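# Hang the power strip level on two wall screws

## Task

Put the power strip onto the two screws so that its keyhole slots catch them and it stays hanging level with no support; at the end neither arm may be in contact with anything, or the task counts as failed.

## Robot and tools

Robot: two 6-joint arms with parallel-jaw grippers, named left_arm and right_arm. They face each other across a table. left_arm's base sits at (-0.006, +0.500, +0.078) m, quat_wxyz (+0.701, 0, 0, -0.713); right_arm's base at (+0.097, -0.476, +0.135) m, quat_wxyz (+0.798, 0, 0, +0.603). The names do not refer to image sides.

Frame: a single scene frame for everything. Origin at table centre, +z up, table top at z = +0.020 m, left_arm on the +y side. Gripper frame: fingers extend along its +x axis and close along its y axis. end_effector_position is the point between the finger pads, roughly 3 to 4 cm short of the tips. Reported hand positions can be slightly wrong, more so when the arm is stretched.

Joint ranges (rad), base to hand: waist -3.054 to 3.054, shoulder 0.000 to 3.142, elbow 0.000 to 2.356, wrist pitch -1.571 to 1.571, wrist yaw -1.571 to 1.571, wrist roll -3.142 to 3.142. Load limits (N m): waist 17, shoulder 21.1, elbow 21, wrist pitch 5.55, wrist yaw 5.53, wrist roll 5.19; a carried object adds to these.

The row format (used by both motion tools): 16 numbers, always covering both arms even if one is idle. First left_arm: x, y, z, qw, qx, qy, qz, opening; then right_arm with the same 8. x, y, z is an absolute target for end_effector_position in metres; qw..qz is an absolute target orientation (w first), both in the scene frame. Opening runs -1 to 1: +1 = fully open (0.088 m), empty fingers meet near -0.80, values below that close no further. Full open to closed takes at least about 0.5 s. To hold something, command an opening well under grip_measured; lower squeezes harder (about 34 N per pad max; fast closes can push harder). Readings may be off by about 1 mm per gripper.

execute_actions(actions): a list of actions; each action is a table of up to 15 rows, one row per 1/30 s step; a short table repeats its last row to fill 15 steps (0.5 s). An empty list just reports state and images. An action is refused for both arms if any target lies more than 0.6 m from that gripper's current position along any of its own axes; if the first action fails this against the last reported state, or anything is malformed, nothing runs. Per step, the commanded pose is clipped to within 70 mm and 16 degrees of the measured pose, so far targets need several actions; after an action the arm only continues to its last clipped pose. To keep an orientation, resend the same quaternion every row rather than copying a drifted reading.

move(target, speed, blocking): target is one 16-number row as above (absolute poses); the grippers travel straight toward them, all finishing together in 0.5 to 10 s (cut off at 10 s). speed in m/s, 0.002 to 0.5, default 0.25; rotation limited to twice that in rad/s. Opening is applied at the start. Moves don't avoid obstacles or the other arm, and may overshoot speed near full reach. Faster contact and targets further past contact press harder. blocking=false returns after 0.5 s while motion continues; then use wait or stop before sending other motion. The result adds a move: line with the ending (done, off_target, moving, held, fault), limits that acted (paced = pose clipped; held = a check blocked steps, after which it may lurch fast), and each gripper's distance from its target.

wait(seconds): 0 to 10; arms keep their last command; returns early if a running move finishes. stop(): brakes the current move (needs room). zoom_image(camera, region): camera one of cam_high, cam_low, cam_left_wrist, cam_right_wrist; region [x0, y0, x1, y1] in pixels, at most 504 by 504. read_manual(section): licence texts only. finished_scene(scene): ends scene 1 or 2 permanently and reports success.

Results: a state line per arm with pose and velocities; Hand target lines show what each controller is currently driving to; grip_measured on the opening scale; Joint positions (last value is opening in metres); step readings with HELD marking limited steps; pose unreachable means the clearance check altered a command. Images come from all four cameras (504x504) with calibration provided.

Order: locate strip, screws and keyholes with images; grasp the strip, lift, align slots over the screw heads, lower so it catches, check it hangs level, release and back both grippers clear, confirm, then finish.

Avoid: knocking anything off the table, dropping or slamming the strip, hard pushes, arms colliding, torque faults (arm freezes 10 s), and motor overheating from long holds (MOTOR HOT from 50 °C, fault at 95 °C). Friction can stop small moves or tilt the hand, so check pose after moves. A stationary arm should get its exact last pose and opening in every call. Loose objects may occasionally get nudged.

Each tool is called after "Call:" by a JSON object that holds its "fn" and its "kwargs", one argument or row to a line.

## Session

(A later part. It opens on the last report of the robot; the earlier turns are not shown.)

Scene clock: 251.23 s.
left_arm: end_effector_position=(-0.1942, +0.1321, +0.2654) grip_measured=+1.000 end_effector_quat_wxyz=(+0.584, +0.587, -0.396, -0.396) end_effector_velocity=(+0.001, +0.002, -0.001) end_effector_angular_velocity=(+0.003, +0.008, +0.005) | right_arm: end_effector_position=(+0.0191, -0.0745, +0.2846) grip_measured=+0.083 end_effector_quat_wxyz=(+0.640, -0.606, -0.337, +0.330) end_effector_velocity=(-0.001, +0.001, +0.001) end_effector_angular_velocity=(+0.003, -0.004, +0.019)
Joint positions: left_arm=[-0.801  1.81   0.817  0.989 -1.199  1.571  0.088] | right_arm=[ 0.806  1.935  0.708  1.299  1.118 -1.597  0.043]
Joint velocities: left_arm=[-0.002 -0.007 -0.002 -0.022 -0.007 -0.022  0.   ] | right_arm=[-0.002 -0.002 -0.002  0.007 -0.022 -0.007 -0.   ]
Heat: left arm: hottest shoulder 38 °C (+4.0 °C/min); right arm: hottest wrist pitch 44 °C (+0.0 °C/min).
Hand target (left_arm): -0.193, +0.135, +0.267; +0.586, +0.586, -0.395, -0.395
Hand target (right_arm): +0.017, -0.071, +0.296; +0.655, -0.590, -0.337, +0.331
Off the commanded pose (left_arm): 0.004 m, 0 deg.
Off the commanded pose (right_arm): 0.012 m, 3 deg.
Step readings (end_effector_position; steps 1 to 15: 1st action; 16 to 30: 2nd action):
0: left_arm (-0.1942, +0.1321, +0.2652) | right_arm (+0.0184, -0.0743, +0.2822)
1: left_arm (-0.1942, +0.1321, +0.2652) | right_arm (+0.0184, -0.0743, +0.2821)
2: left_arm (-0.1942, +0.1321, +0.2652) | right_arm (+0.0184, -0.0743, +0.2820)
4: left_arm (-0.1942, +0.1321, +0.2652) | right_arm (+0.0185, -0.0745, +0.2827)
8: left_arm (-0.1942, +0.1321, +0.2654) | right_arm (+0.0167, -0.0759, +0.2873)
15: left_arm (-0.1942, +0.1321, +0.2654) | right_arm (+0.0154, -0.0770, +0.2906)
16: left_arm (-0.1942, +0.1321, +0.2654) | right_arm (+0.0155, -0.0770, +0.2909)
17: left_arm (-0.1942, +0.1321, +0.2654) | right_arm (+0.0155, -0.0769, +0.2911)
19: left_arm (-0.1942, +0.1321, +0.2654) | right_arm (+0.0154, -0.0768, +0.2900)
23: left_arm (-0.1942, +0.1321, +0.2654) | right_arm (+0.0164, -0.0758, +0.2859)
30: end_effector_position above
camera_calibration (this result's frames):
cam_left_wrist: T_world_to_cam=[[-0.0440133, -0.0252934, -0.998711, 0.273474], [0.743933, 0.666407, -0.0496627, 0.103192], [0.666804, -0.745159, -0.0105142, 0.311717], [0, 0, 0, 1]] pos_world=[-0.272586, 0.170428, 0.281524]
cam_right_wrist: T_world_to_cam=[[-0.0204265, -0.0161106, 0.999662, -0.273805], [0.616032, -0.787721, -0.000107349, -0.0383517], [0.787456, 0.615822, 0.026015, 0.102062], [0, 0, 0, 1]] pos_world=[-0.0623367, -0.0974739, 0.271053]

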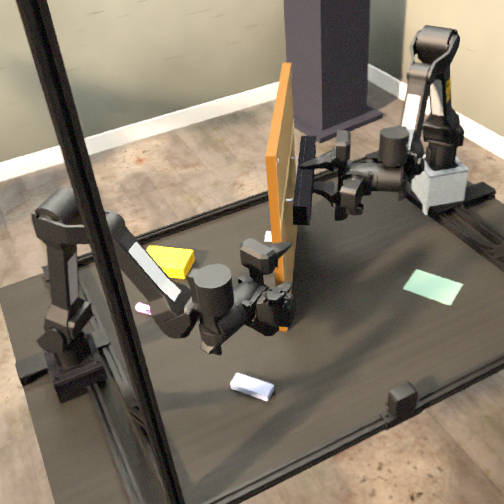

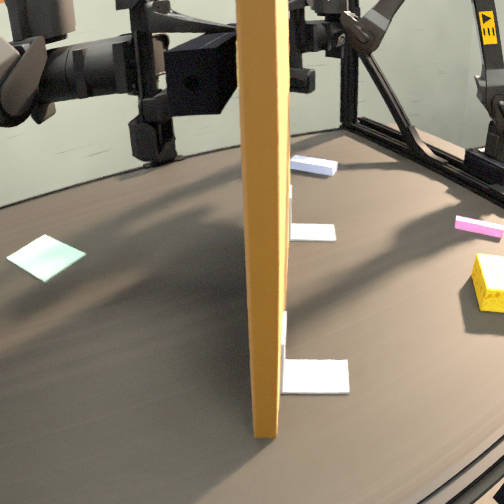

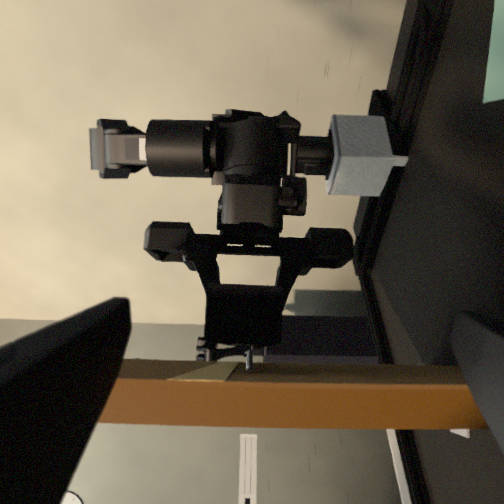

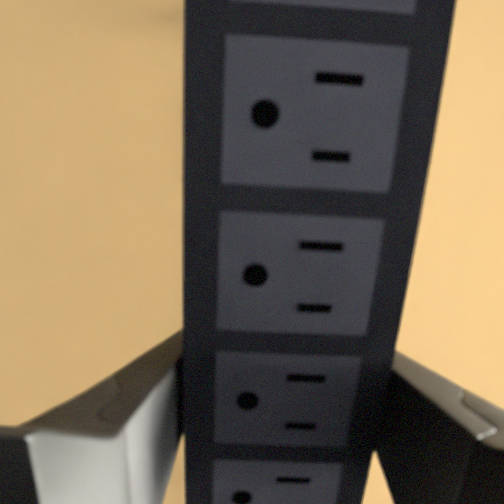

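Call:
{"fn": "execute_actions", "kwargs": {
  "actions": [
    [[-0.1925,0.135,0.267,0.586,0.586,-0.395,-0.395,1,0.0176,-0.0696,0.2955,0.6555,-0.5902,-0.3377,0.3319,-0.45],[-0.1925,0.135,0.267,0.586,0.586,-0.395,-0.395,1,0.0180,-0.069,0.2955,0.6555,-0.5902,-0.3377,0.3319,-0.45],[-0.1925,0.135,0.267,0.586,0.586,-0.395,-0.395,1,0.0184,-0.0684,0.2955,0.6555,-0.5902,-0.3377,0.3319,-0.45],[-0.1925,0.135,0.267,0.586,0.586,-0.395,-0.395,1,0.0188,-0.0678,0.2955,0.6555,-0.5902,-0.3377,0.3319,-0.45],[-0.1925,0.135,0.267,0.586,0.586,-0.395,-0.395,1,0.0192,-0.0672,0.2955,0.6555,-0.5902,-0.3377,0.3319,-0.45],[-0.1925,0.135,0.267,0.586,0.586,-0.395,-0.395,1,0.0196,-0.0666,0.2955,0.6555,-0.5902,-0.3377,0.3319,-0.45],[-0.1925,0.135,0.267,0.586,0.586,-0.395,-0.395,1,0.0200,-0.066,0.2955,0.6555,-0.5902,-0.3377,0.3319,-0.45],[-0.1925,0.135,0.267,0.586,0.586,-0.395,-0.395,1,0.0204,-0.0654,0.2955,0.6555,-0.5902,-0.3377,0.3319,-0.45],[-0.1925,0.135,0.267,0.586,0.586,-0.395,-0.395,1,0.0208,-0.0648,0.2955,0.6555,-0.5902,-0.3377,0.3319,-0.45],[-0.1925,0.135,0.267,0.586,0.586,-0.395,-0.395,1,0.0212,-0.0642,0.2955,0.6555,-0.5902,-0.3377,0.3319,-0.45],[-0.1925,0.135,0.267,0.586,0.586,-0.395,-0.395,1,0.0216,-0.0636,0.2955,0.6555,-0.5902,-0.3377,0.3319,-0.45],[-0.1925,0.135,0.267,0.586,0.586,-0.395,-0.395,1,0.0220,-0.063,0.2955,0.6555,-0.5902,-0.3377,0.3319,-0.45],[-0.1925,0.135,0.267,0.586,0.586,-0.395,-0.395,1,0.0224,-0.0624,0.2955,0.6555,-0.5902,-0.3377,0.3319,-0.45],[-0.1925,0.135,0.267,0.586,0.586,-0.395,-0.395,1,0.0228,-0.0618,0.2955,0.6555,-0.5902,-0.3377,0.3319,-0.45],[-0.1925,0.135,0.267,0.586,0.586,-0.395,-0.395,1,0.0232,-0.0612,0.2955,0.6555,-0.5902,-0.3377,0.3319,-0.45]]
  ]
}}

Call:
{"fn": "wait", "kwargs": {
  "seconds": 0.3
}}

Call:
{"fn": "zoom_image", "kwargs": {
  "camera": "cam_left_wrist",
  "region": [190, 290, 310, 400]
}}

Call:
{"fn": "zoom_image", "kwargs": {
  "camera": "cam_high",
  "region": [260, 120, 370, 240]
}}

Scene clock: 259.90 s.
left_arm: end_effector_position=(-0.1941, +0.1321, +0.2654) grip_measured=+1.000 end_effector_quat_wxyz=(+0.584, +0.587, -0.396, -0.396) end_effector_velocity=(-0.001, +0.003, -0.002) end_effector_angular_velocity=(-0.001, +0.005, +0.000) | right_arm: end_effector_position=(+0.0225, -0.0690, +0.2841) grip_measured=+0.082 end_effector_quat_wxyz=(+0.638, -0.607, -0.339, +0.331) end_effector_velocity=(+0.000, +0.004, -0.006) end_effector_angular_velocity=(-0.031, -0.016, +0.025)
Joint positions: left_arm=[-0.801  1.809  0.817  0.989 -1.199  1.571  0.088] | right_arm=[ 0.787  1.942  0.718  1.291  1.095 -1.596  0.043]
Joint velocities: left_arm=[-0.007  0.002 -0.007  0.007 -0.007 -0.007  0.   ] | right_arm=[-0.012  0.002 -0.002 -0.037 -0.037  0.007 -0.   ]
Heat: left arm: hottest shoulder 38 °C (+3.0 °C/min); right arm: hottest wrist pitch 45 °C (-1.0 °C/min).
Hand target (left_arm): -0.192, +0.135, +0.267; +0.586, +0.586, -0.395, -0.395
Hand target (right_arm): +0.023, -0.062, +0.296; +0.655, -0.589, -0.337, +0.331
Off the commanded pose (left_arm): 0.004 m, 0 deg.
Off the commanded pose (right_arm): 0.014 m, 3 deg.
Step readings (end_effector_position):
0: left_arm (-0.1941, +0.1321, +0.2654) | right_arm (+0.0189, -0.0743, +0.2844)
1: left_arm (-0.1941, +0.1321, +0.2654) | right_arm (+0.0190, -0.0742, +0.2844)
2: left_arm (-0.1941, +0.1321, +0.2654) | right_arm (+0.0190, -0.0741, +0.2844)
4: left_arm (-0.1941, +0.1321, +0.2654) | right_arm (+0.0194, -0.0737, +0.2844)
8: left_arm (-0.1941, +0.1321, +0.2654) | right_arm (+0.0211, -0.0718, +0.2842)
15: end_effector_position above
camera_calibration (this result's frames):
cam_left_wrist: T_world_to_cam=[[-0.0440133, -0.0252934, -0.998711, 0.273503], [0.743933, 0.666407, -0.0496627, 0.103096], [0.666804, -0.745159, -0.0105142, 0.31172], [0, 0, 0, 1]] pos_world=[-0.272514, 0.170495, 0.281548]
cam_right_wrist: T_world_to_cam=[[-0.0230622, -0.0136521, 0.999641, -0.272887], [0.619313, -0.785136, 0.00356523, -0.0370491], [0.784806, 0.619172, 0.0265619, 0.0960998], [0, 0, 0, 1]] pos_world=[-0.0587681, -0.0923164, 0.270369]

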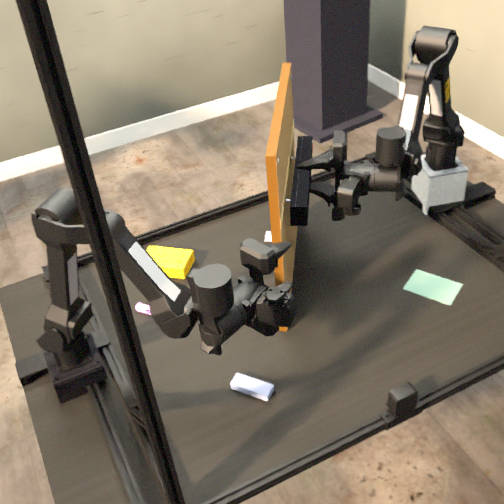

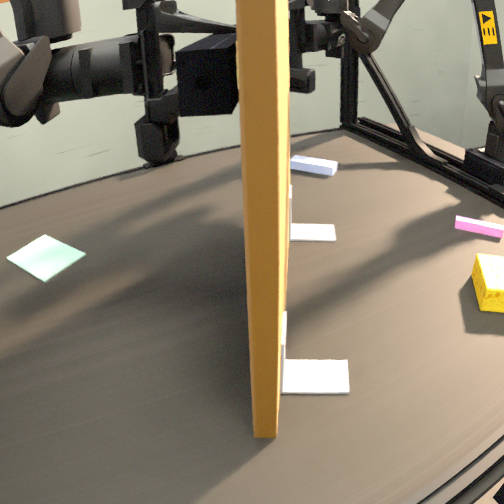

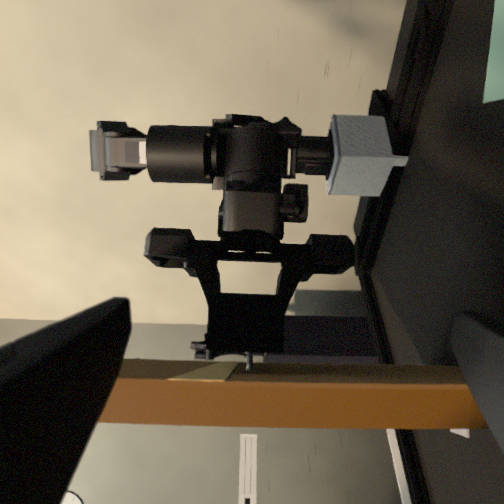

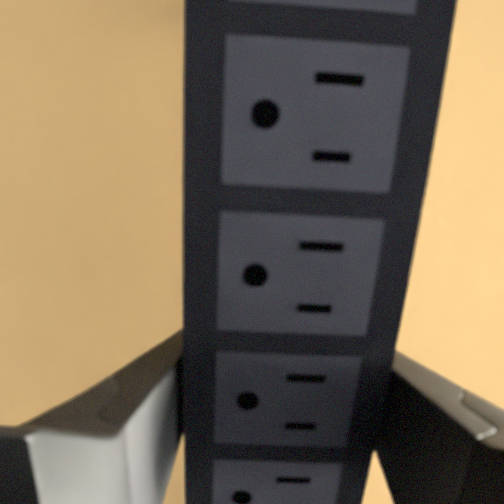

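Scene clock: 260.20 s.
left_arm: end_effector_position=(-0.1941, +0.1322, +0.2655) grip_measured=+1.000 end_effector_quat_wxyz=(+0.585, +0.587, -0.396, -0.396) end_effector_velocity=(-0.001, +0.002, +0.001) end_effector_angular_velocity=(+0.004, -0.009, -0.000) | right_arm: end_effector_position=(+0.0225, -0.0689, +0.2839) grip_measured=+0.082 end_effector_quat_wxyz=(+0.638, -0.607, -0.339, +0.331) end_effector_velocity=(-0.003, +0.000, +0.002) end_effector_angular_velocity=(+0.003, -0.004, +0.024)
Joint positions: left_arm=[-0.801  1.809  0.817  0.989 -1.199  1.571  0.088] | right_arm=[ 0.787  1.942  0.718  1.29   1.094 -1.596  0.043]
Joint velocities: left_arm=[-0.007 -0.007 -0.002 -0.007 -0.007  0.007  0.   ] | right_arm=[ 0.002 -0.007 -0.007  0.007 -0.022 -0.007 -0.   ]
Heat: left arm: hottest shoulder 38 °C (+3.0 °C/min); right arm: hottest wrist pitch 45 °C (-1.0 °C/min).
Hand target (left_arm): -0.192, +0.135, +0.267; +0.586, +0.586, -0.395, -0.395
Hand target (right_arm): +0.023, -0.062, +0.296; +0.655, -0.590, -0.338, +0.331
Off the commanded pose (left_arm): 0.004 m, 0 deg.
Off the commanded pose (right_arm): 0.014 m, 3 deg.
wait: 0.30 s; at rest by 0.17 s
camera_calibration (this result's frames):
cam_left_wrist: T_world_to_cam=[[-0.0442912, -0.0255541, -0.998692, 0.27362], [0.743919, 0.666394, -0.0500436, 0.103171], [0.666801, -0.745162, -0.0105052, 0.31172], [0, 0, 0, 1]] pos_world=[-0.272487, 0.170521, 0.2817]
cam_right_wrist: T_world_to_cam=[[-0.0233205, -0.012886, 0.999645, -0.272678], [0.619619, -0.78489, 0.0043373, -0.037193], [0.784556, 0.619501, 0.0262885, 0.0962261], [0, 0, 0, 1]] pos_world=[-0.0588082, -0.0923183, 0.270213]

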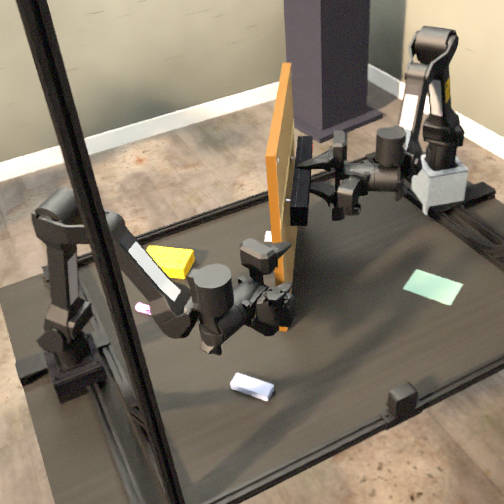

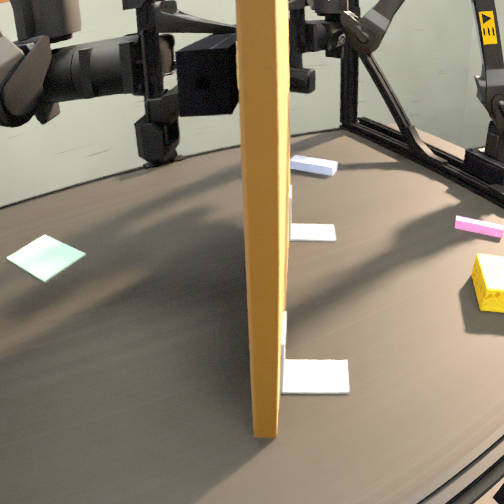

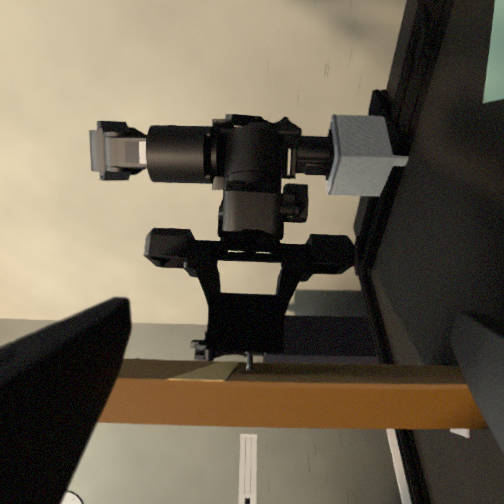

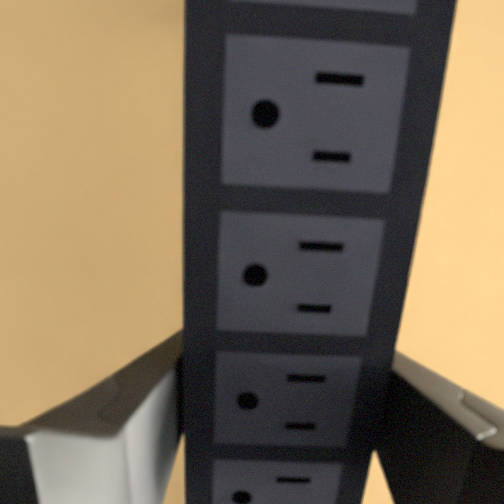

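Region (190, 290, 310, 400) of cam_left_wrist's 504x504 image, scaled by 4.200, with more detail than that image has; it fills the top 462 rows of this view, and the rest is white.

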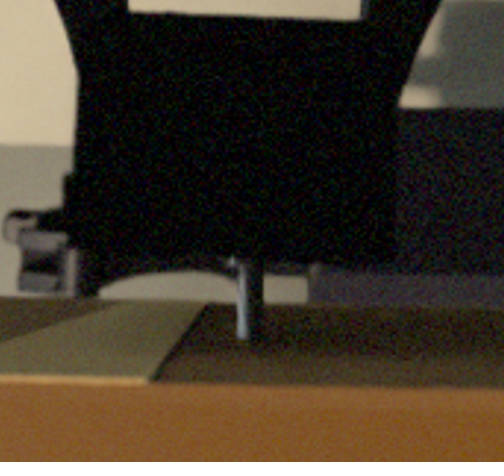

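Region (260, 120, 370, 240) of cam_high's 504x504 image, scaled by 4.200, with more detail than that image has; it fills the left 462 columns of this view, and the rest is white.

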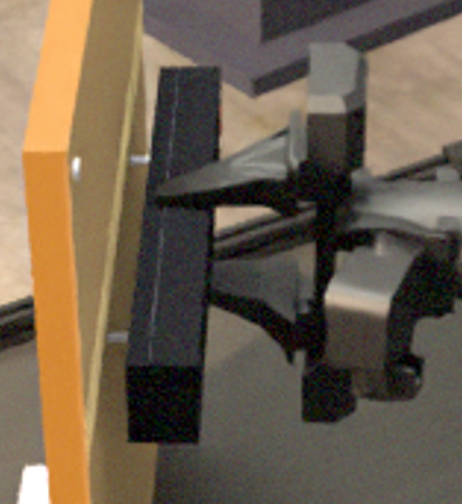

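Call:
{"fn": "zoom_image", "kwargs": {
  "camera": "cam_high",
  "region": [278, 190, 318, 230]
}}

Call:
{"fn": "zoom_image", "kwargs": {
  "camera": "cam_high",
  "region": [280, 128, 320, 168]
}}

Region (278, 190, 318, 230) of cam_high's 504x504 image, scaled by 12.600, with more detail than that image has.

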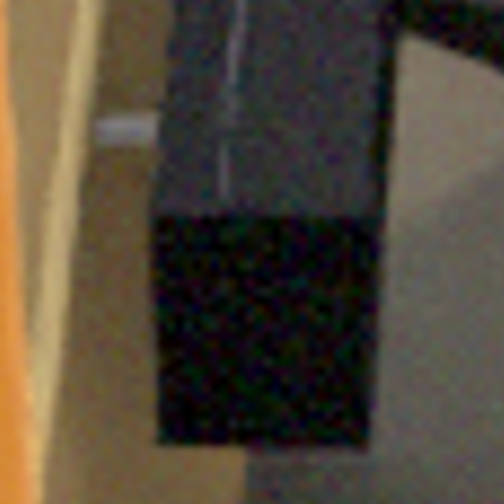

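Region (280, 128, 320, 168) of cam_high's 504x504 image, scaled by 12.600, with more detail than that image has.

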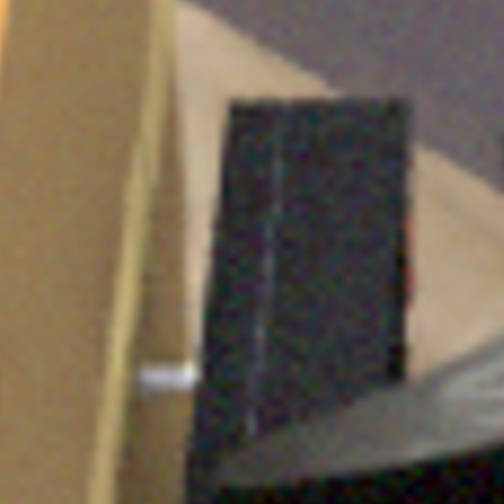

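Call:
{"fn": "execute_actions", "kwargs": {
  "actions": []
}}

Scene clock: 270.77 s.
left_arm: end_effector_position=(-0.1941, +0.1323, +0.2656) grip_measured=+1.000 end_effector_quat_wxyz=(+0.585, +0.587, -0.396, -0.396) end_effector_velocity=(+0.002, +0.000, -0.003) end_effector_angular_velocity=(+0.012, -0.009, +0.010) | right_arm: end_effector_position=(+0.0224, -0.0688, +0.2838) grip_measured=+0.082 end_effector_quat_wxyz=(+0.638, -0.607, -0.339, +0.331) end_effector_velocity=(+0.002, -0.001, +0.001) end_effector_angular_velocity=(+0.010, +0.010, -0.010)
Joint positions: left_arm=[-0.801  1.808  0.816  0.989 -1.199  1.571  0.088] | right_arm=[ 0.787  1.942  0.719  1.289  1.094 -1.596  0.043]
Joint velocities: left_arm=[ 0.002 -0.002 -0.002 -0.022 -0.007 -0.007  0.   ] | right_arm=[-0.002 -0.002 -0.002  0.007  0.007  0.007 -0.   ]
Heat: left arm: hottest shoulder 39 °C (+4.1 °C/min); right arm: hottest wrist pitch 44 °C (-1.0 °C/min).
Hand target (left_arm): -0.193, +0.135, +0.267; +0.586, +0.586, -0.395, -0.395
Hand target (right_arm): +0.023, -0.062, +0.296; +0.655, -0.590, -0.338, +0.331
Off the commanded pose (left_arm): 0.003 m, 0 deg.
Off the commanded pose (right_arm): 0.014 m, 3 deg.
camera_calibration (this result's frames):
cam_left_wrist: T_world_to_cam=[[-0.0445788, -0.0257977, -0.998673, 0.273662], [0.744159, 0.666097, -0.0504245, 0.103321], [0.666514, -0.745419, -0.0104962, 0.311846], [0, 0, 0, 1]] pos_world=[-0.272537, 0.170694, 0.281782]
cam_right_wrist: T_world_to_cam=[[-0.0233753, -0.0124312, 0.999649, -0.272506], [0.619628, -0.784881, 0.00472861, -0.0372036], [0.784547, 0.619522, 0.0260496, 0.0962835], [0, 0, 0, 1]] pos_world=[-0.0588564, -0.0922377, 0.270078]

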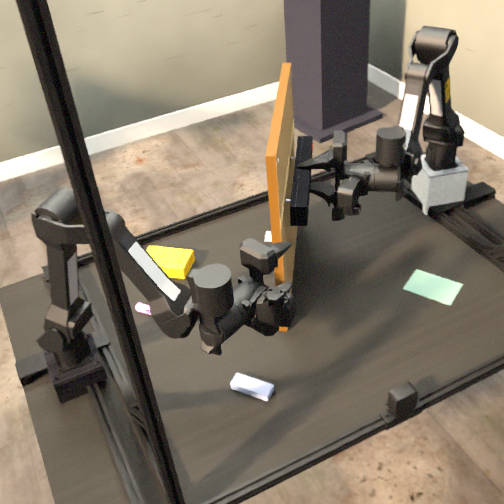

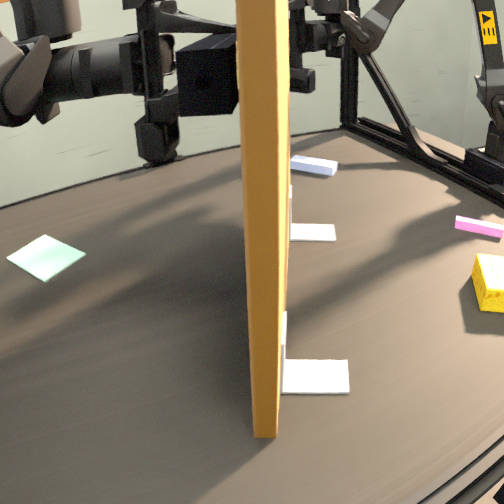

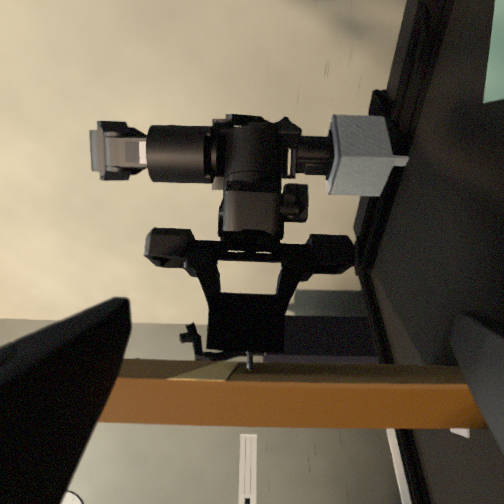

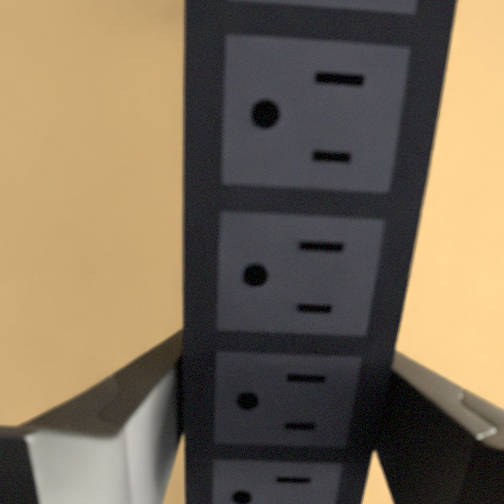

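Call:
{"fn": "execute_actions", "kwargs": {
  "actions": [
    [[-0.1925,0.135,0.267,0.586,0.586,-0.395,-0.395,1,0.0218,-0.0633,0.2955,0.6555,-0.5902,-0.3377,0.3319,-0.45],[-0.1925,0.135,0.267,0.586,0.586,-0.395,-0.395,1,0.0204,-0.0654,0.2960,0.6555,-0.5902,-0.3377,0.3319,-0.45],[-0.1925,0.135,0.267,0.586,0.586,-0.395,-0.395,1,0.0190,-0.0675,0.2970,0.6555,-0.5902,-0.3377,0.3319,-0.45],[-0.1925,0.135,0.267,0.586,0.586,-0.395,-0.395,1,0.0176,-0.0696,0.2980,0.6555,-0.5902,-0.3377,0.3319,-0.45],[-0.1925,0.135,0.267,0.586,0.586,-0.395,-0.395,1,0.0162,-0.0717,0.2995,0.6555,-0.5902,-0.3377,0.3319,-0.45],[-0.1925,0.135,0.267,0.586,0.586,-0.395,-0.395,1,0.0149,-0.0737,0.3010,0.6555,-0.5902,-0.3377,0.3319,-0.45],[-0.1925,0.135,0.267,0.586,0.586,-0.395,-0.395,1,0.0137,-0.0755,0.3025,0.6555,-0.5902,-0.3377,0.3319,-0.45],[-0.1925,0.135,0.267,0.586,0.586,-0.395,-0.395,1,0.0137,-0.0755,0.3040,0.6555,-0.5902,-0.3377,0.3319,-0.45],[-0.1925,0.135,0.267,0.586,0.586,-0.395,-0.395,1,0.0137,-0.0755,0.3060,0.6555,-0.5902,-0.3377,0.3319,-0.45],[-0.1925,0.135,0.267,0.586,0.586,-0.395,-0.395,1,0.0137,-0.0755,0.3080,0.6555,-0.5902,-0.3377,0.3319,-0.45]],
    [[-0.1925,0.135,0.267,0.586,0.586,-0.395,-0.395,1,0.0137,-0.0755,0.3066,0.6555,-0.5902,-0.3377,0.3319,-0.45],[-0.1925,0.135,0.267,0.586,0.586,-0.395,-0.395,1,0.0137,-0.0755,0.3052,0.6555,-0.5902,-0.3377,0.3319,-0.45],[-0.1925,0.135,0.267,0.586,0.586,-0.395,-0.395,1,0.0137,-0.0755,0.3038,0.6555,-0.5902,-0.3377,0.3319,-0.45],[-0.1925,0.135,0.267,0.586,0.586,-0.395,-0.395,1,0.0137,-0.0755,0.3024,0.6555,-0.5902,-0.3377,0.3319,-0.45],[-0.1925,0.135,0.267,0.586,0.586,-0.395,-0.395,1,0.0137,-0.0755,0.3010,0.6555,-0.5902,-0.3377,0.3319,-0.45],[-0.1925,0.135,0.267,0.586,0.586,-0.395,-0.395,1,0.0137,-0.0755,0.2996,0.6555,-0.5902,-0.3377,0.3319,-0.45],[-0.1925,0.135,0.267,0.586,0.586,-0.395,-0.395,1,0.0137,-0.0755,0.2982,0.6555,-0.5902,-0.3377,0.3319,-0.45],[-0.1925,0.135,0.267,0.586,0.586,-0.395,-0.395,1,0.0137,-0.0755,0.2968,0.6555,-0.5902,-0.3377,0.3319,-0.45]],
    [[-0.1925,0.135,0.267,0.586,0.586,-0.395,-0.395,1,0.0141,-0.0749,0.2968,0.6555,-0.5902,-0.3377,0.3319,-0.45],[-0.1925,0.135,0.267,0.586,0.586,-0.395,-0.395,1,0.0145,-0.0743,0.2968,0.6555,-0.5902,-0.3377,0.3319,-0.45],[-0.1925,0.135,0.267,0.586,0.586,-0.395,-0.395,1,0.0149,-0.0737,0.2968,0.6555,-0.5902,-0.3377,0.3319,-0.45],[-0.1925,0.135,0.267,0.586,0.586,-0.395,-0.395,1,0.0153,-0.0731,0.2968,0.6555,-0.5902,-0.3377,0.3319,-0.45],[-0.1925,0.135,0.267,0.586,0.586,-0.395,-0.395,1,0.0157,-0.0725,0.2968,0.6555,-0.5902,-0.3377,0.3319,-0.45],[-0.1925,0.135,0.267,0.586,0.586,-0.395,-0.395,1,0.0161,-0.0719,0.2968,0.6555,-0.5902,-0.3377,0.3319,-0.45],[-0.1925,0.135,0.267,0.586,0.586,-0.395,-0.395,1,0.0165,-0.0713,0.2968,0.6555,-0.5902,-0.3377,0.3319,-0.45],[-0.1925,0.135,0.267,0.586,0.586,-0.395,-0.395,1,0.0169,-0.0707,0.2968,0.6555,-0.5902,-0.3377,0.3319,-0.45],[-0.1925,0.135,0.267,0.586,0.586,-0.395,-0.395,1,0.0173,-0.0701,0.2968,0.6555,-0.5902,-0.3377,0.3319,-0.45],[-0.1925,0.135,0.267,0.586,0.586,-0.395,-0.395,1,0.0177,-0.0695,0.2968,0.6555,-0.5902,-0.3377,0.3319,-0.45],[-0.1925,0.135,0.267,0.586,0.586,-0.395,-0.395,1,0.0181,-0.0689,0.2968,0.6555,-0.5902,-0.3377,0.3319,-0.45],[-0.1925,0.135,0.267,0.586,0.586,-0.395,-0.395,1,0.0185,-0.0683,0.2968,0.6555,-0.5902,-0.3377,0.3319,-0.45]]
  ]
}}

Call:
{"fn": "zoom_image", "kwargs": {
  "camera": "cam_left_wrist",
  "region": [190,290,310,400]
}}

Scene clock: 283.43 s.
left_arm: end_effector_position=(-0.1940, +0.1324, +0.2658) grip_measured=+1.000 end_effector_quat_wxyz=(+0.585, +0.587, -0.396, -0.396) end_effector_velocity=(+0.001, +0.001, -0.003) end_effector_angular_velocity=(+0.012, -0.009, +0.005) | right_arm: end_effector_position=(+0.0199, -0.0726, +0.2868) grip_measured=+0.082 end_effector_quat_wxyz=(+0.642, -0.605, -0.337, +0.330) end_effector_velocity=(+0.007, +0.005, -0.009) end_effector_angular_velocity=(-0.030, -0.017, +0.010)
Joint positions: left_arm=[-0.801  1.808  0.816  0.989 -1.199  1.571  0.088] | right_arm=[ 0.801  1.932  0.714  1.294  1.113 -1.597  0.043]
Joint velocities: left_arm=[-0.002 -0.002 -0.002 -0.022 -0.007 -0.007  0.   ] | right_arm=[-0.027  0.012 -0.007 -0.022 -0.037  0.007 -0.   ]
Heat: left arm: hottest shoulder 39 °C (+3.0 °C/min); right arm: hottest wrist pitch 44 °C (-1.0 °C/min).
Hand target (left_arm): -0.192, +0.135, +0.267; +0.586, +0.586, -0.395, -0.395
Hand target (right_arm): +0.019, -0.069, +0.297; +0.655, -0.589, -0.337, +0.331
Off the commanded pose (left_arm): 0.003 m, 0 deg.
Off the commanded pose (right_arm): 0.011 m, 2 deg.
Step readings (end_effector_position; steps 1 to 15: 1st action; 16 to 30: 2nd action; 31 to 45: 3rd action):
0: left_arm (-0.1940, +0.1324, +0.2656) | right_arm (+0.0224, -0.0688, +0.2837)
1: left_arm (-0.1940, +0.1324, +0.2656) | right_arm (+0.0224, -0.0688, +0.2837)
2: left_arm (-0.1940, +0.1324, +0.2656) | right_arm (+0.0224, -0.0688, +0.2837)
4: left_arm (-0.1940, +0.1324, +0.2656) | right_arm (+0.0224, -0.0690, +0.2837)
8: left_arm (-0.1940, +0.1324, +0.2656) | right_arm (+0.0196, -0.0715, +0.2841)
15: left_arm (-0.1940, +0.1324, +0.2656) | right_arm (+0.0138, -0.0748, +0.2925)
16: left_arm (-0.1940, +0.1324, +0.2656) | right_arm (+0.0140, -0.0749, +0.2927)
17: left_arm (-0.1940, +0.1324, +0.2656) | right_arm (+0.0141, -0.0750, +0.2928)
19: left_arm (-0.1940, +0.1324, +0.2656) | right_arm (+0.0141, -0.0750, +0.2931)
23: left_arm (-0.1940, +0.1324, +0.2656) | right_arm (+0.0144, -0.0754, +0.2946)
30: left_arm (-0.1940, +0.1324, +0.2656) | right_arm (+0.0144, -0.0755, +0.2902)
31: left_arm (-0.1940, +0.1324, +0.2656) | right_arm (+0.0144, -0.0754, +0.2901)
32: left_arm (-0.1940, +0.1324, +0.2656) | right_arm (+0.0144, -0.0754, +0.2900)
34: left_arm (-0.1940, +0.1324, +0.2656) | right_arm (+0.0144, -0.0754, +0.2899)
38: left_arm (-0.1940, +0.1324, +0.2658) | right_arm (+0.0160, -0.0748, +0.2891)
45: end_effector_position above
camera_calibration (this result's frames):
cam_left_wrist: T_world_to_cam=[[-0.0448461, -0.0260762, -0.998654, 0.273816], [0.743891, 0.666367, -0.0508053, 0.103159], [0.666795, -0.745168, -0.0104861, 0.311849], [0, 0, 0, 1]] pos_world=[-0.272399, 0.170778, 0.281958]
cam_right_wrist: T_world_to_cam=[[-0.0182983, -0.0201103, 0.99963, -0.276273], [0.615727, -0.787946, -0.00458079, -0.0360633], [0.787747, 0.615415, 0.0268006, 0.099973], [0, 0, 0, 1]] pos_world=[-0.0616037, -0.0954969, 0.273327]

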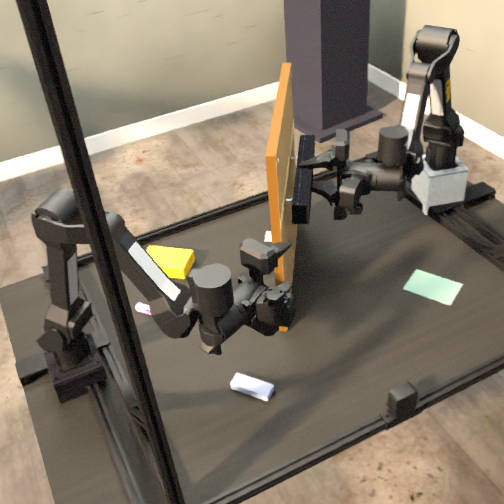

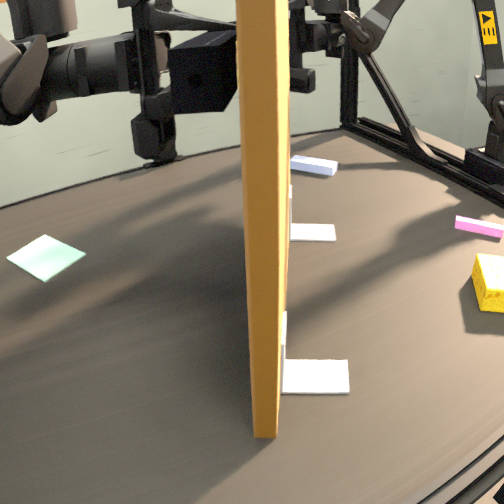

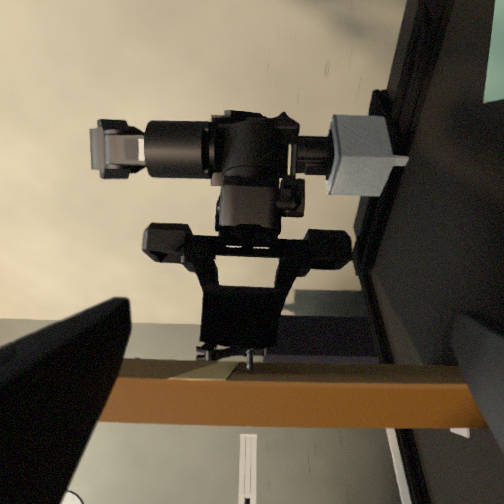

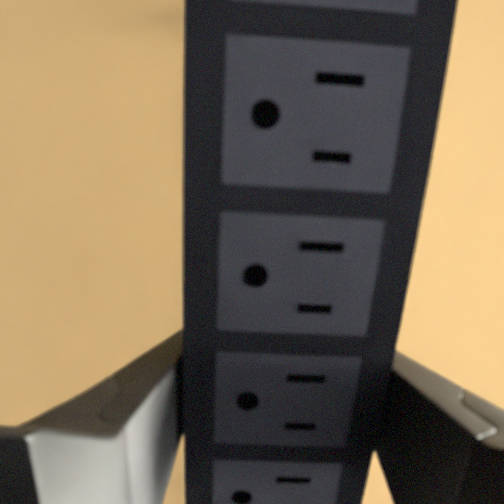

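Region (190, 290, 310, 400) of cam_left_wrist's 504x504 image, scaled by 4.200, with more detail than that image has; it fills the top 462 rows of this view, and the rest is white.

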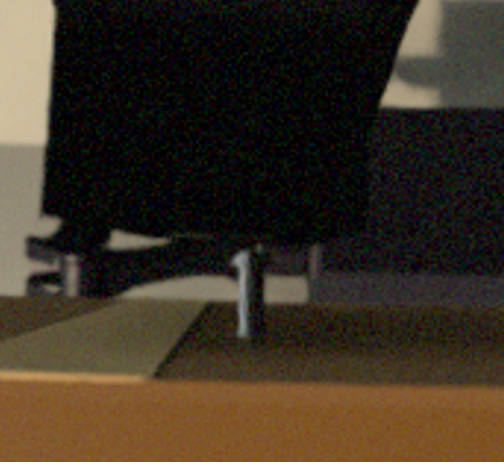

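Call:
{"fn": "execute_actions", "kwargs": {
  "actions": [
    [[-0.1925,0.135,0.267,0.586,0.586,-0.395,-0.395,1,0.0188,-0.0678,0.2968,0.6555,-0.5902,-0.3377,0.3319,-0.45],[-0.1925,0.135,0.267,0.586,0.586,-0.395,-0.395,1,0.0192,-0.0672,0.2968,0.6555,-0.5902,-0.3377,0.3319,-0.45],[-0.1925,0.135,0.267,0.586,0.586,-0.395,-0.395,1,0.0196,-0.0666,0.2968,0.6555,-0.5902,-0.3377,0.3319,-0.45],[-0.1925,0.135,0.267,0.586,0.586,-0.395,-0.395,1,0.0200,-0.0660,0.2968,0.6555,-0.5902,-0.3377,0.3319,-0.45],[-0.1925,0.135,0.267,0.586,0.586,-0.395,-0.395,1,0.0204,-0.0654,0.2968,0.6555,-0.5902,-0.3377,0.3319,-0.45],[-0.1925,0.135,0.267,0.586,0.586,-0.395,-0.395,1,0.0208,-0.0648,0.2968,0.6555,-0.5902,-0.3377,0.3319,-0.45],[-0.1925,0.135,0.267,0.586,0.586,-0.395,-0.395,1,0.0212,-0.0642,0.2968,0.6555,-0.5902,-0.3377,0.3319,-0.45],[-0.1925,0.135,0.267,0.586,0.586,-0.395,-0.395,1,0.0216,-0.0636,0.2968,0.6555,-0.5902,-0.3377,0.3319,-0.45],[-0.1925,0.135,0.267,0.586,0.586,-0.395,-0.395,1,0.0220,-0.0630,0.2968,0.6555,-0.5902,-0.3377,0.3319,-0.45]]
  ]
}}

Call:
{"fn": "zoom_image", "kwargs": {
  "camera": "cam_left_wrist",
  "region": [190,290,310,400]
}}

Call:
{"fn": "zoom_image", "kwargs": {
  "camera": "cam_high",
  "region": [260,120,370,240]
}}

Scene clock: 289.43 s.
left_arm: end_effector_position=(-0.1939, +0.1325, +0.2658) grip_measured=+1.000 end_effector_quat_wxyz=(+0.585, +0.587, -0.396, -0.396) end_effector_velocity=(+0.002, +0.002, -0.003) end_effector_angular_velocity=(+0.011, -0.016, +0.020) | right_arm: end_effector_position=(+0.0227, -0.0692, +0.2850) grip_measured=+0.082 end_effector_quat_wxyz=(+0.638, -0.608, -0.338, +0.330) end_effector_velocity=(+0.001, -0.000, -0.002) end_effector_angular_velocity=(-0.014, -0.020, +0.004)
Joint positions: left_arm=[-0.801  1.807  0.815  0.989 -1.199  1.571  0.088] | right_arm=[ 0.788  1.938  0.719  1.285  1.097 -1.596  0.043]
Joint velocities: left_arm=[-0.002  0.002 -0.002 -0.007 -0.022  0.007  0.   ] | right_arm=[-0.002  0.002 -0.007  0.007 -0.007 -0.022 -0.   ]
Heat: left arm: hottest shoulder 39 °C (+2.0 °C/min); right arm: hottest wrist pitch 44 °C (-1.0 °C/min).
Hand target (left_arm): -0.192, +0.135, +0.267; +0.586, +0.586, -0.395, -0.395
Hand target (right_arm): +0.022, -0.063, +0.297; +0.655, -0.590, -0.338, +0.331
Off the commanded pose (left_arm): 0.003 m, 0 deg.
Off the commanded pose (right_arm): 0.013 m, 3 deg.
Step readings (end_effector_position):
0: left_arm (-0.1939, +0.1325, +0.2658) | right_arm (+0.0200, -0.0721, +0.2863)
1: left_arm (-0.1939, +0.1325, +0.2658) | right_arm (+0.0200, -0.0721, +0.2863)
2: left_arm (-0.1939, +0.1325, +0.2658) | right_arm (+0.0200, -0.0720, +0.2862)
4: left_arm (-0.1939, +0.1325, +0.2658) | right_arm (+0.0205, -0.0716, +0.2860)
8: left_arm (-0.1939, +0.1325, +0.2658) | right_arm (+0.0222, -0.0700, +0.2852)
15: end_effector_position above
camera_calibration (this result's frames):
cam_left_wrist: T_world_to_cam=[[-0.0448461, -0.0260762, -0.998654, 0.273845], [0.743891, 0.666367, -0.0508053, 0.103062], [0.666795, -0.745168, -0.0104861, 0.311852], [0, 0, 0, 1]] pos_world=[-0.272327, 0.170845, 0.281982]
cam_right_wrist: T_world_to_cam=[[-0.0233274, -0.0128682, 0.999645, -0.273799], [0.617817, -0.78631, 0.00429522, -0.0375474], [0.785976, 0.617698, 0.0262927, 0.096052], [0, 0, 0, 1]] pos_world=[-0.0586842, -0.0923783, 0.271338]

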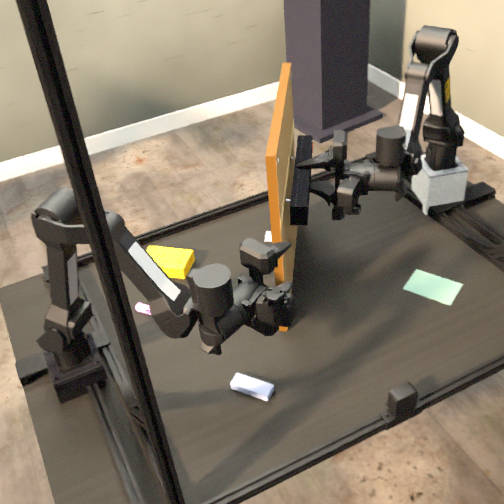

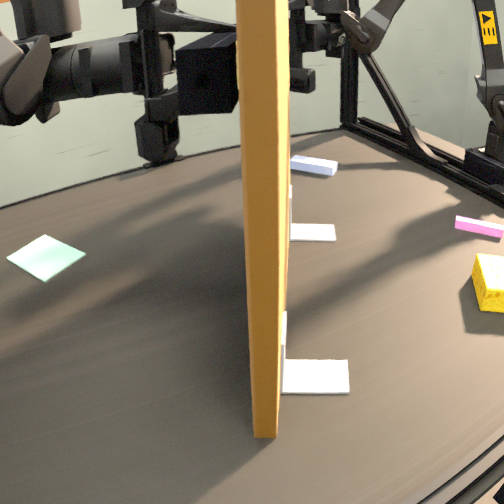

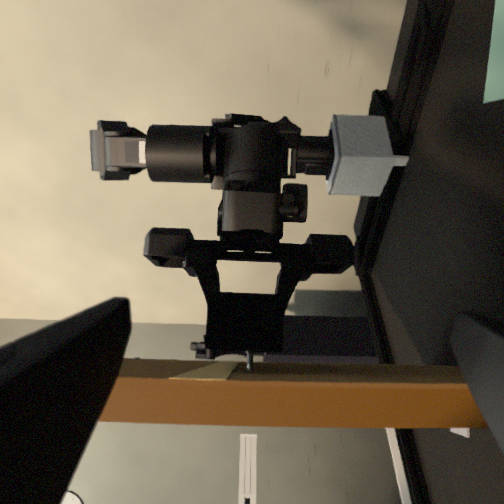

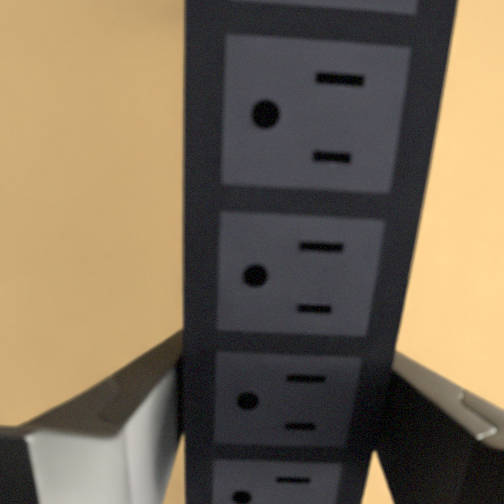

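Region (190, 290, 310, 400) of cam_left_wrist's 504x504 image, scaled by 4.200, with more detail than that image has; it fills the top 462 rows of this view, and the rest is white.

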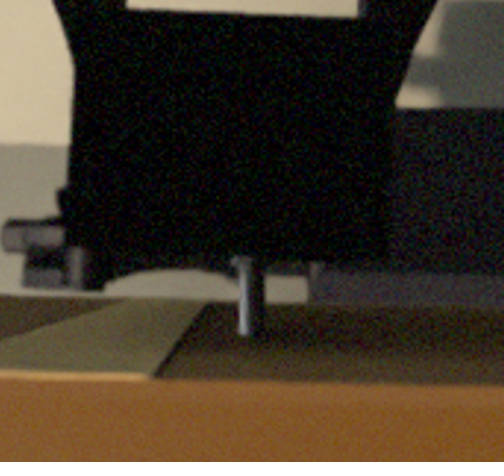

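Region (260, 120, 370, 240) of cam_high's 504x504 image, scaled by 4.200, with more detail than that image has; it fills the left 462 columns of this view, and the rest is white.

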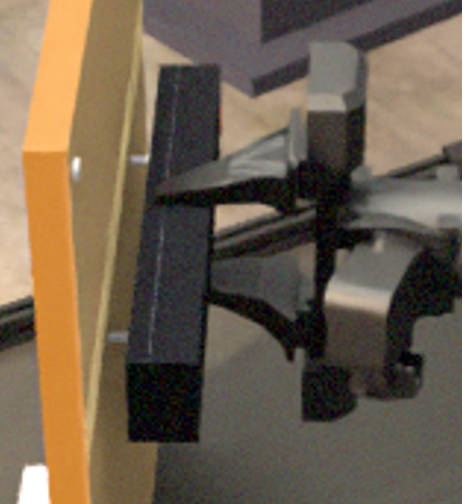

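Call:
{"fn": "zoom_image", "kwargs": {
  "camera": "cam_high",
  "region": [280,128,320,168]
}}

Call:
{"fn": "zoom_image", "kwargs": {
  "camera": "cam_high",
  "region": [276,192,316,232]
}}

Call:
{"fn": "zoom_image", "kwargs": {
  "camera": "cam_left_wrist",
  "region": [225,335,275,380]
}}

Region (280, 128, 320, 168) of cam_high's 504x504 image, scaled by 12.600, with more detail than that image has.

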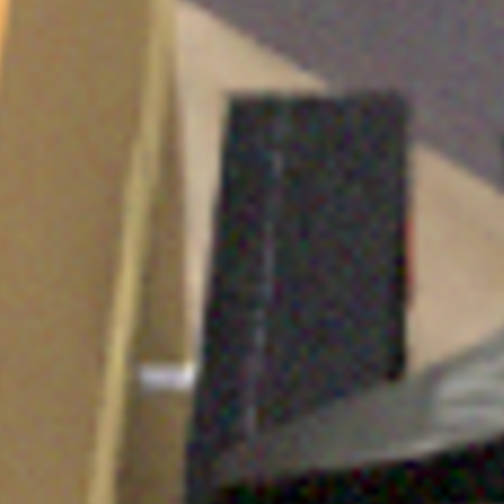

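Region (276, 192, 316, 232) of cam_high's 504x504 image, scaled by 12.600, with more detail than that image has.

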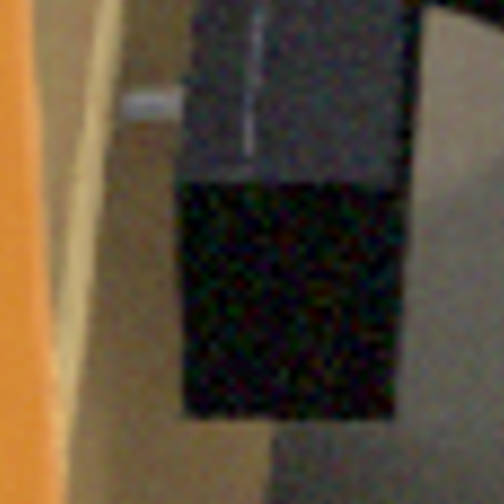

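Region (225, 335, 275, 380) of cam_left_wrist's 504x504 image, scaled by 10.080, with more detail than that image has; it fills the top 454 rows of this view, and the rest is white.

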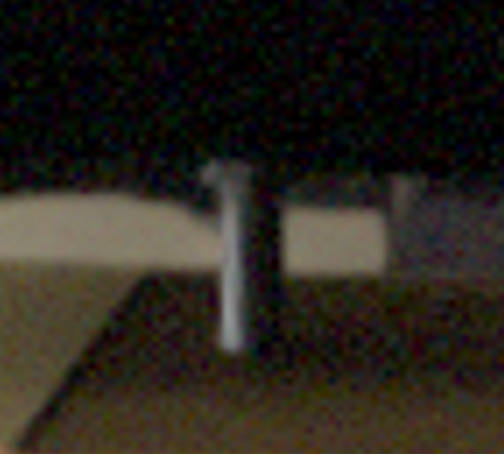

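Call:
{"fn": "execute_actions", "kwargs": {
  "actions": [
    [[-0.1925,0.135,0.267,0.586,0.586,-0.395,-0.395,1,0.0223,-0.0632,0.2968,0.6555,-0.5902,-0.3377,0.3319,-0.45],[-0.1925,0.135,0.267,0.586,0.586,-0.395,-0.395,1,0.0226,-0.0634,0.2968,0.6555,-0.5902,-0.3377,0.3319,-0.45],[-0.1925,0.135,0.267,0.586,0.586,-0.395,-0.395,1,0.0229,-0.0636,0.2968,0.6555,-0.5902,-0.3377,0.3319,-0.45],[-0.1925,0.135,0.267,0.586,0.586,-0.395,-0.395,1,0.0232,-0.0638,0.2968,0.6555,-0.5902,-0.3377,0.3319,-0.45],[-0.1925,0.135,0.267,0.586,0.586,-0.395,-0.395,1,0.0235,-0.0640,0.2968,0.6555,-0.5902,-0.3377,0.3319,-0.45],[-0.1925,0.135,0.267,0.586,0.586,-0.395,-0.395,1,0.0238,-0.0642,0.2968,0.6555,-0.5902,-0.3377,0.3319,-0.45],[-0.1925,0.135,0.267,0.586,0.586,-0.395,-0.395,1,0.0241,-0.0644,0.2968,0.6555,-0.5902,-0.3377,0.3319,-0.45],[-0.1925,0.135,0.267,0.586,0.586,-0.395,-0.395,1,0.0244,-0.0646,0.2968,0.6555,-0.5902,-0.3377,0.3319,-0.45],[-0.1925,0.135,0.267,0.586,0.586,-0.395,-0.395,1,0.0247,-0.0648,0.2968,0.6555,-0.5902,-0.3377,0.3319,-0.45],[-0.1925,0.135,0.267,0.586,0.586,-0.395,-0.395,1,0.0250,-0.0650,0.2968,0.6555,-0.5902,-0.3377,0.3319,-0.45]]
  ]
}}

Call:
{"fn": "zoom_image", "kwargs": {
  "camera": "cam_left_wrist",
  "region": [190,290,310,400]
}}

Call:
{"fn": "zoom_image", "kwargs": {
  "camera": "cam_high",
  "region": [260,120,370,240]
}}

Scene clock: 302.23 s.
left_arm: end_effector_position=(-0.1938, +0.1325, +0.2658) grip_measured=+1.000 end_effector_quat_wxyz=(+0.585, +0.587, -0.396, -0.396) end_effector_velocity=(+0.003, +0.002, -0.001) end_effector_angular_velocity=(+0.002, +0.001, +0.020) | right_arm: end_effector_position=(+0.0226, -0.0691, +0.2850) grip_measured=+0.082 end_effector_quat_wxyz=(+0.638, -0.608, -0.338, +0.330) end_effector_velocity=(+0.000, +0.000, -0.001) end_effector_angular_velocity=(-0.002, +0.002, +0.005)
Joint positions: left_arm=[-0.801  1.807  0.815  0.989 -1.199  1.571  0.088] | right_arm=[ 0.788  1.938  0.719  1.285  1.097 -1.596  0.043]
Joint velocities: left_arm=[-0.002 -0.002 -0.002 -0.007 -0.022 -0.007  0.   ] | right_arm=[-0.002 -0.002 -0.002 -0.007 -0.007  0.007 -0.   ]
Heat: left arm: hottest shoulder 39 °C (+1.0 °C/min); right arm: hottest wrist pitch 44 °C (-1.0 °C/min).
Hand target (left_arm): -0.192, +0.135, +0.267; +0.586, +0.586, -0.395, -0.395
Hand target (right_arm): +0.025, -0.065, +0.297; +0.655, -0.590, -0.338, +0.331
Off the commanded pose (left_arm): 0.003 m, 0 deg.
Off the commanded pose (right_arm): 0.013 m, 3 deg.
Step readings (end_effector_position):
0: left_arm (-0.1938, +0.1325, +0.2658) | right_arm (+0.0226, -0.0691, +0.2849)
1: left_arm (-0.1938, +0.1325, +0.2658) | right_arm (+0.0226, -0.0691, +0.2849)
2: left_arm (-0.1938, +0.1325, +0.2658) | right_arm (+0.0226, -0.0691, +0.2849)
4: left_arm (-0.1938, +0.1325, +0.2658) | right_arm (+0.0226, -0.0691, +0.2849)
8: left_arm (-0.1938, +0.1325, +0.2658) | right_arm (+0.0226, -0.0691, +0.2849)
15: end_effector_position above
camera_calibration (this result's frames):
cam_left_wrist: T_world_to_cam=[[-0.0448461, -0.0260762, -0.998654, 0.273873], [0.743891, 0.666367, -0.0508053, 0.102966], [0.666795, -0.745168, -0.0104861, 0.311854], [0, 0, 0, 1]] pos_world=[-0.272256, 0.170912, 0.282006]
cam_right_wrist: T_world_to_cam=[[-0.0233274, -0.0128682, 0.999645, -0.273763], [0.617817, -0.78631, 0.00429522, -0.0374543], [0.785976, 0.617698, 0.0262927, 0.0960385], [0, 0, 0, 1]] pos_world=[-0.0587302, -0.0922963, 0.271301]

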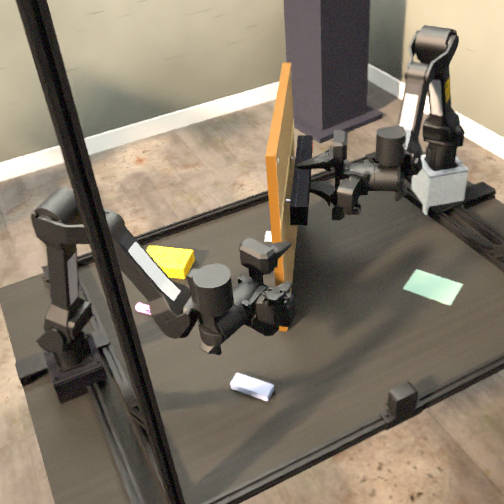

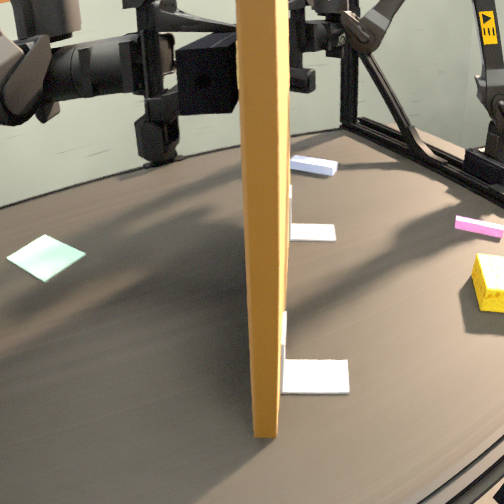

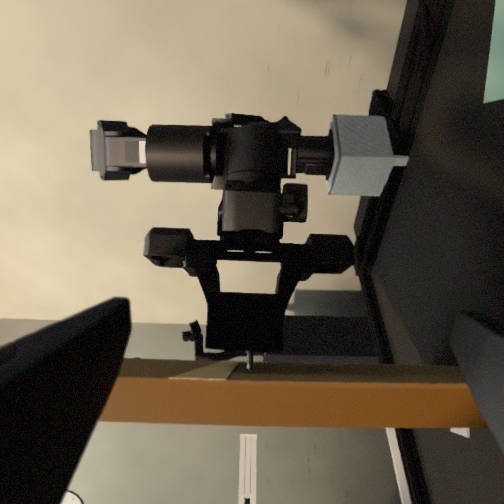

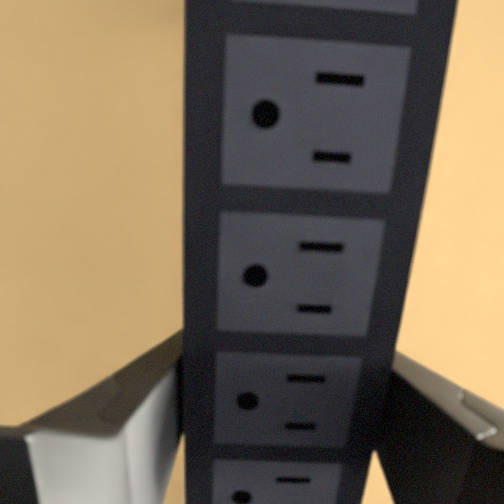

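Region (190, 290, 310, 400) of cam_left_wrist's 504x504 image, scaled by 4.200, with more detail than that image has; it fills the top 462 rows of this view, and the rest is white.

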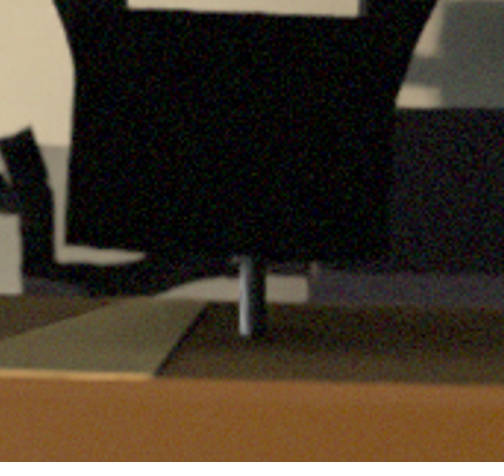

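Region (260, 120, 370, 240) of cam_high's 504x504 image, scaled by 4.200, with more detail than that image has; it fills the left 462 columns of this view, and the rest is white.

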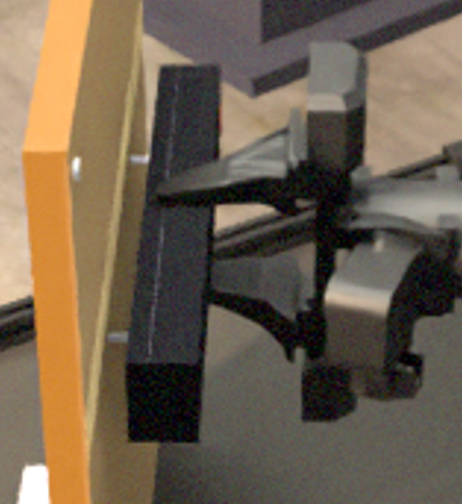

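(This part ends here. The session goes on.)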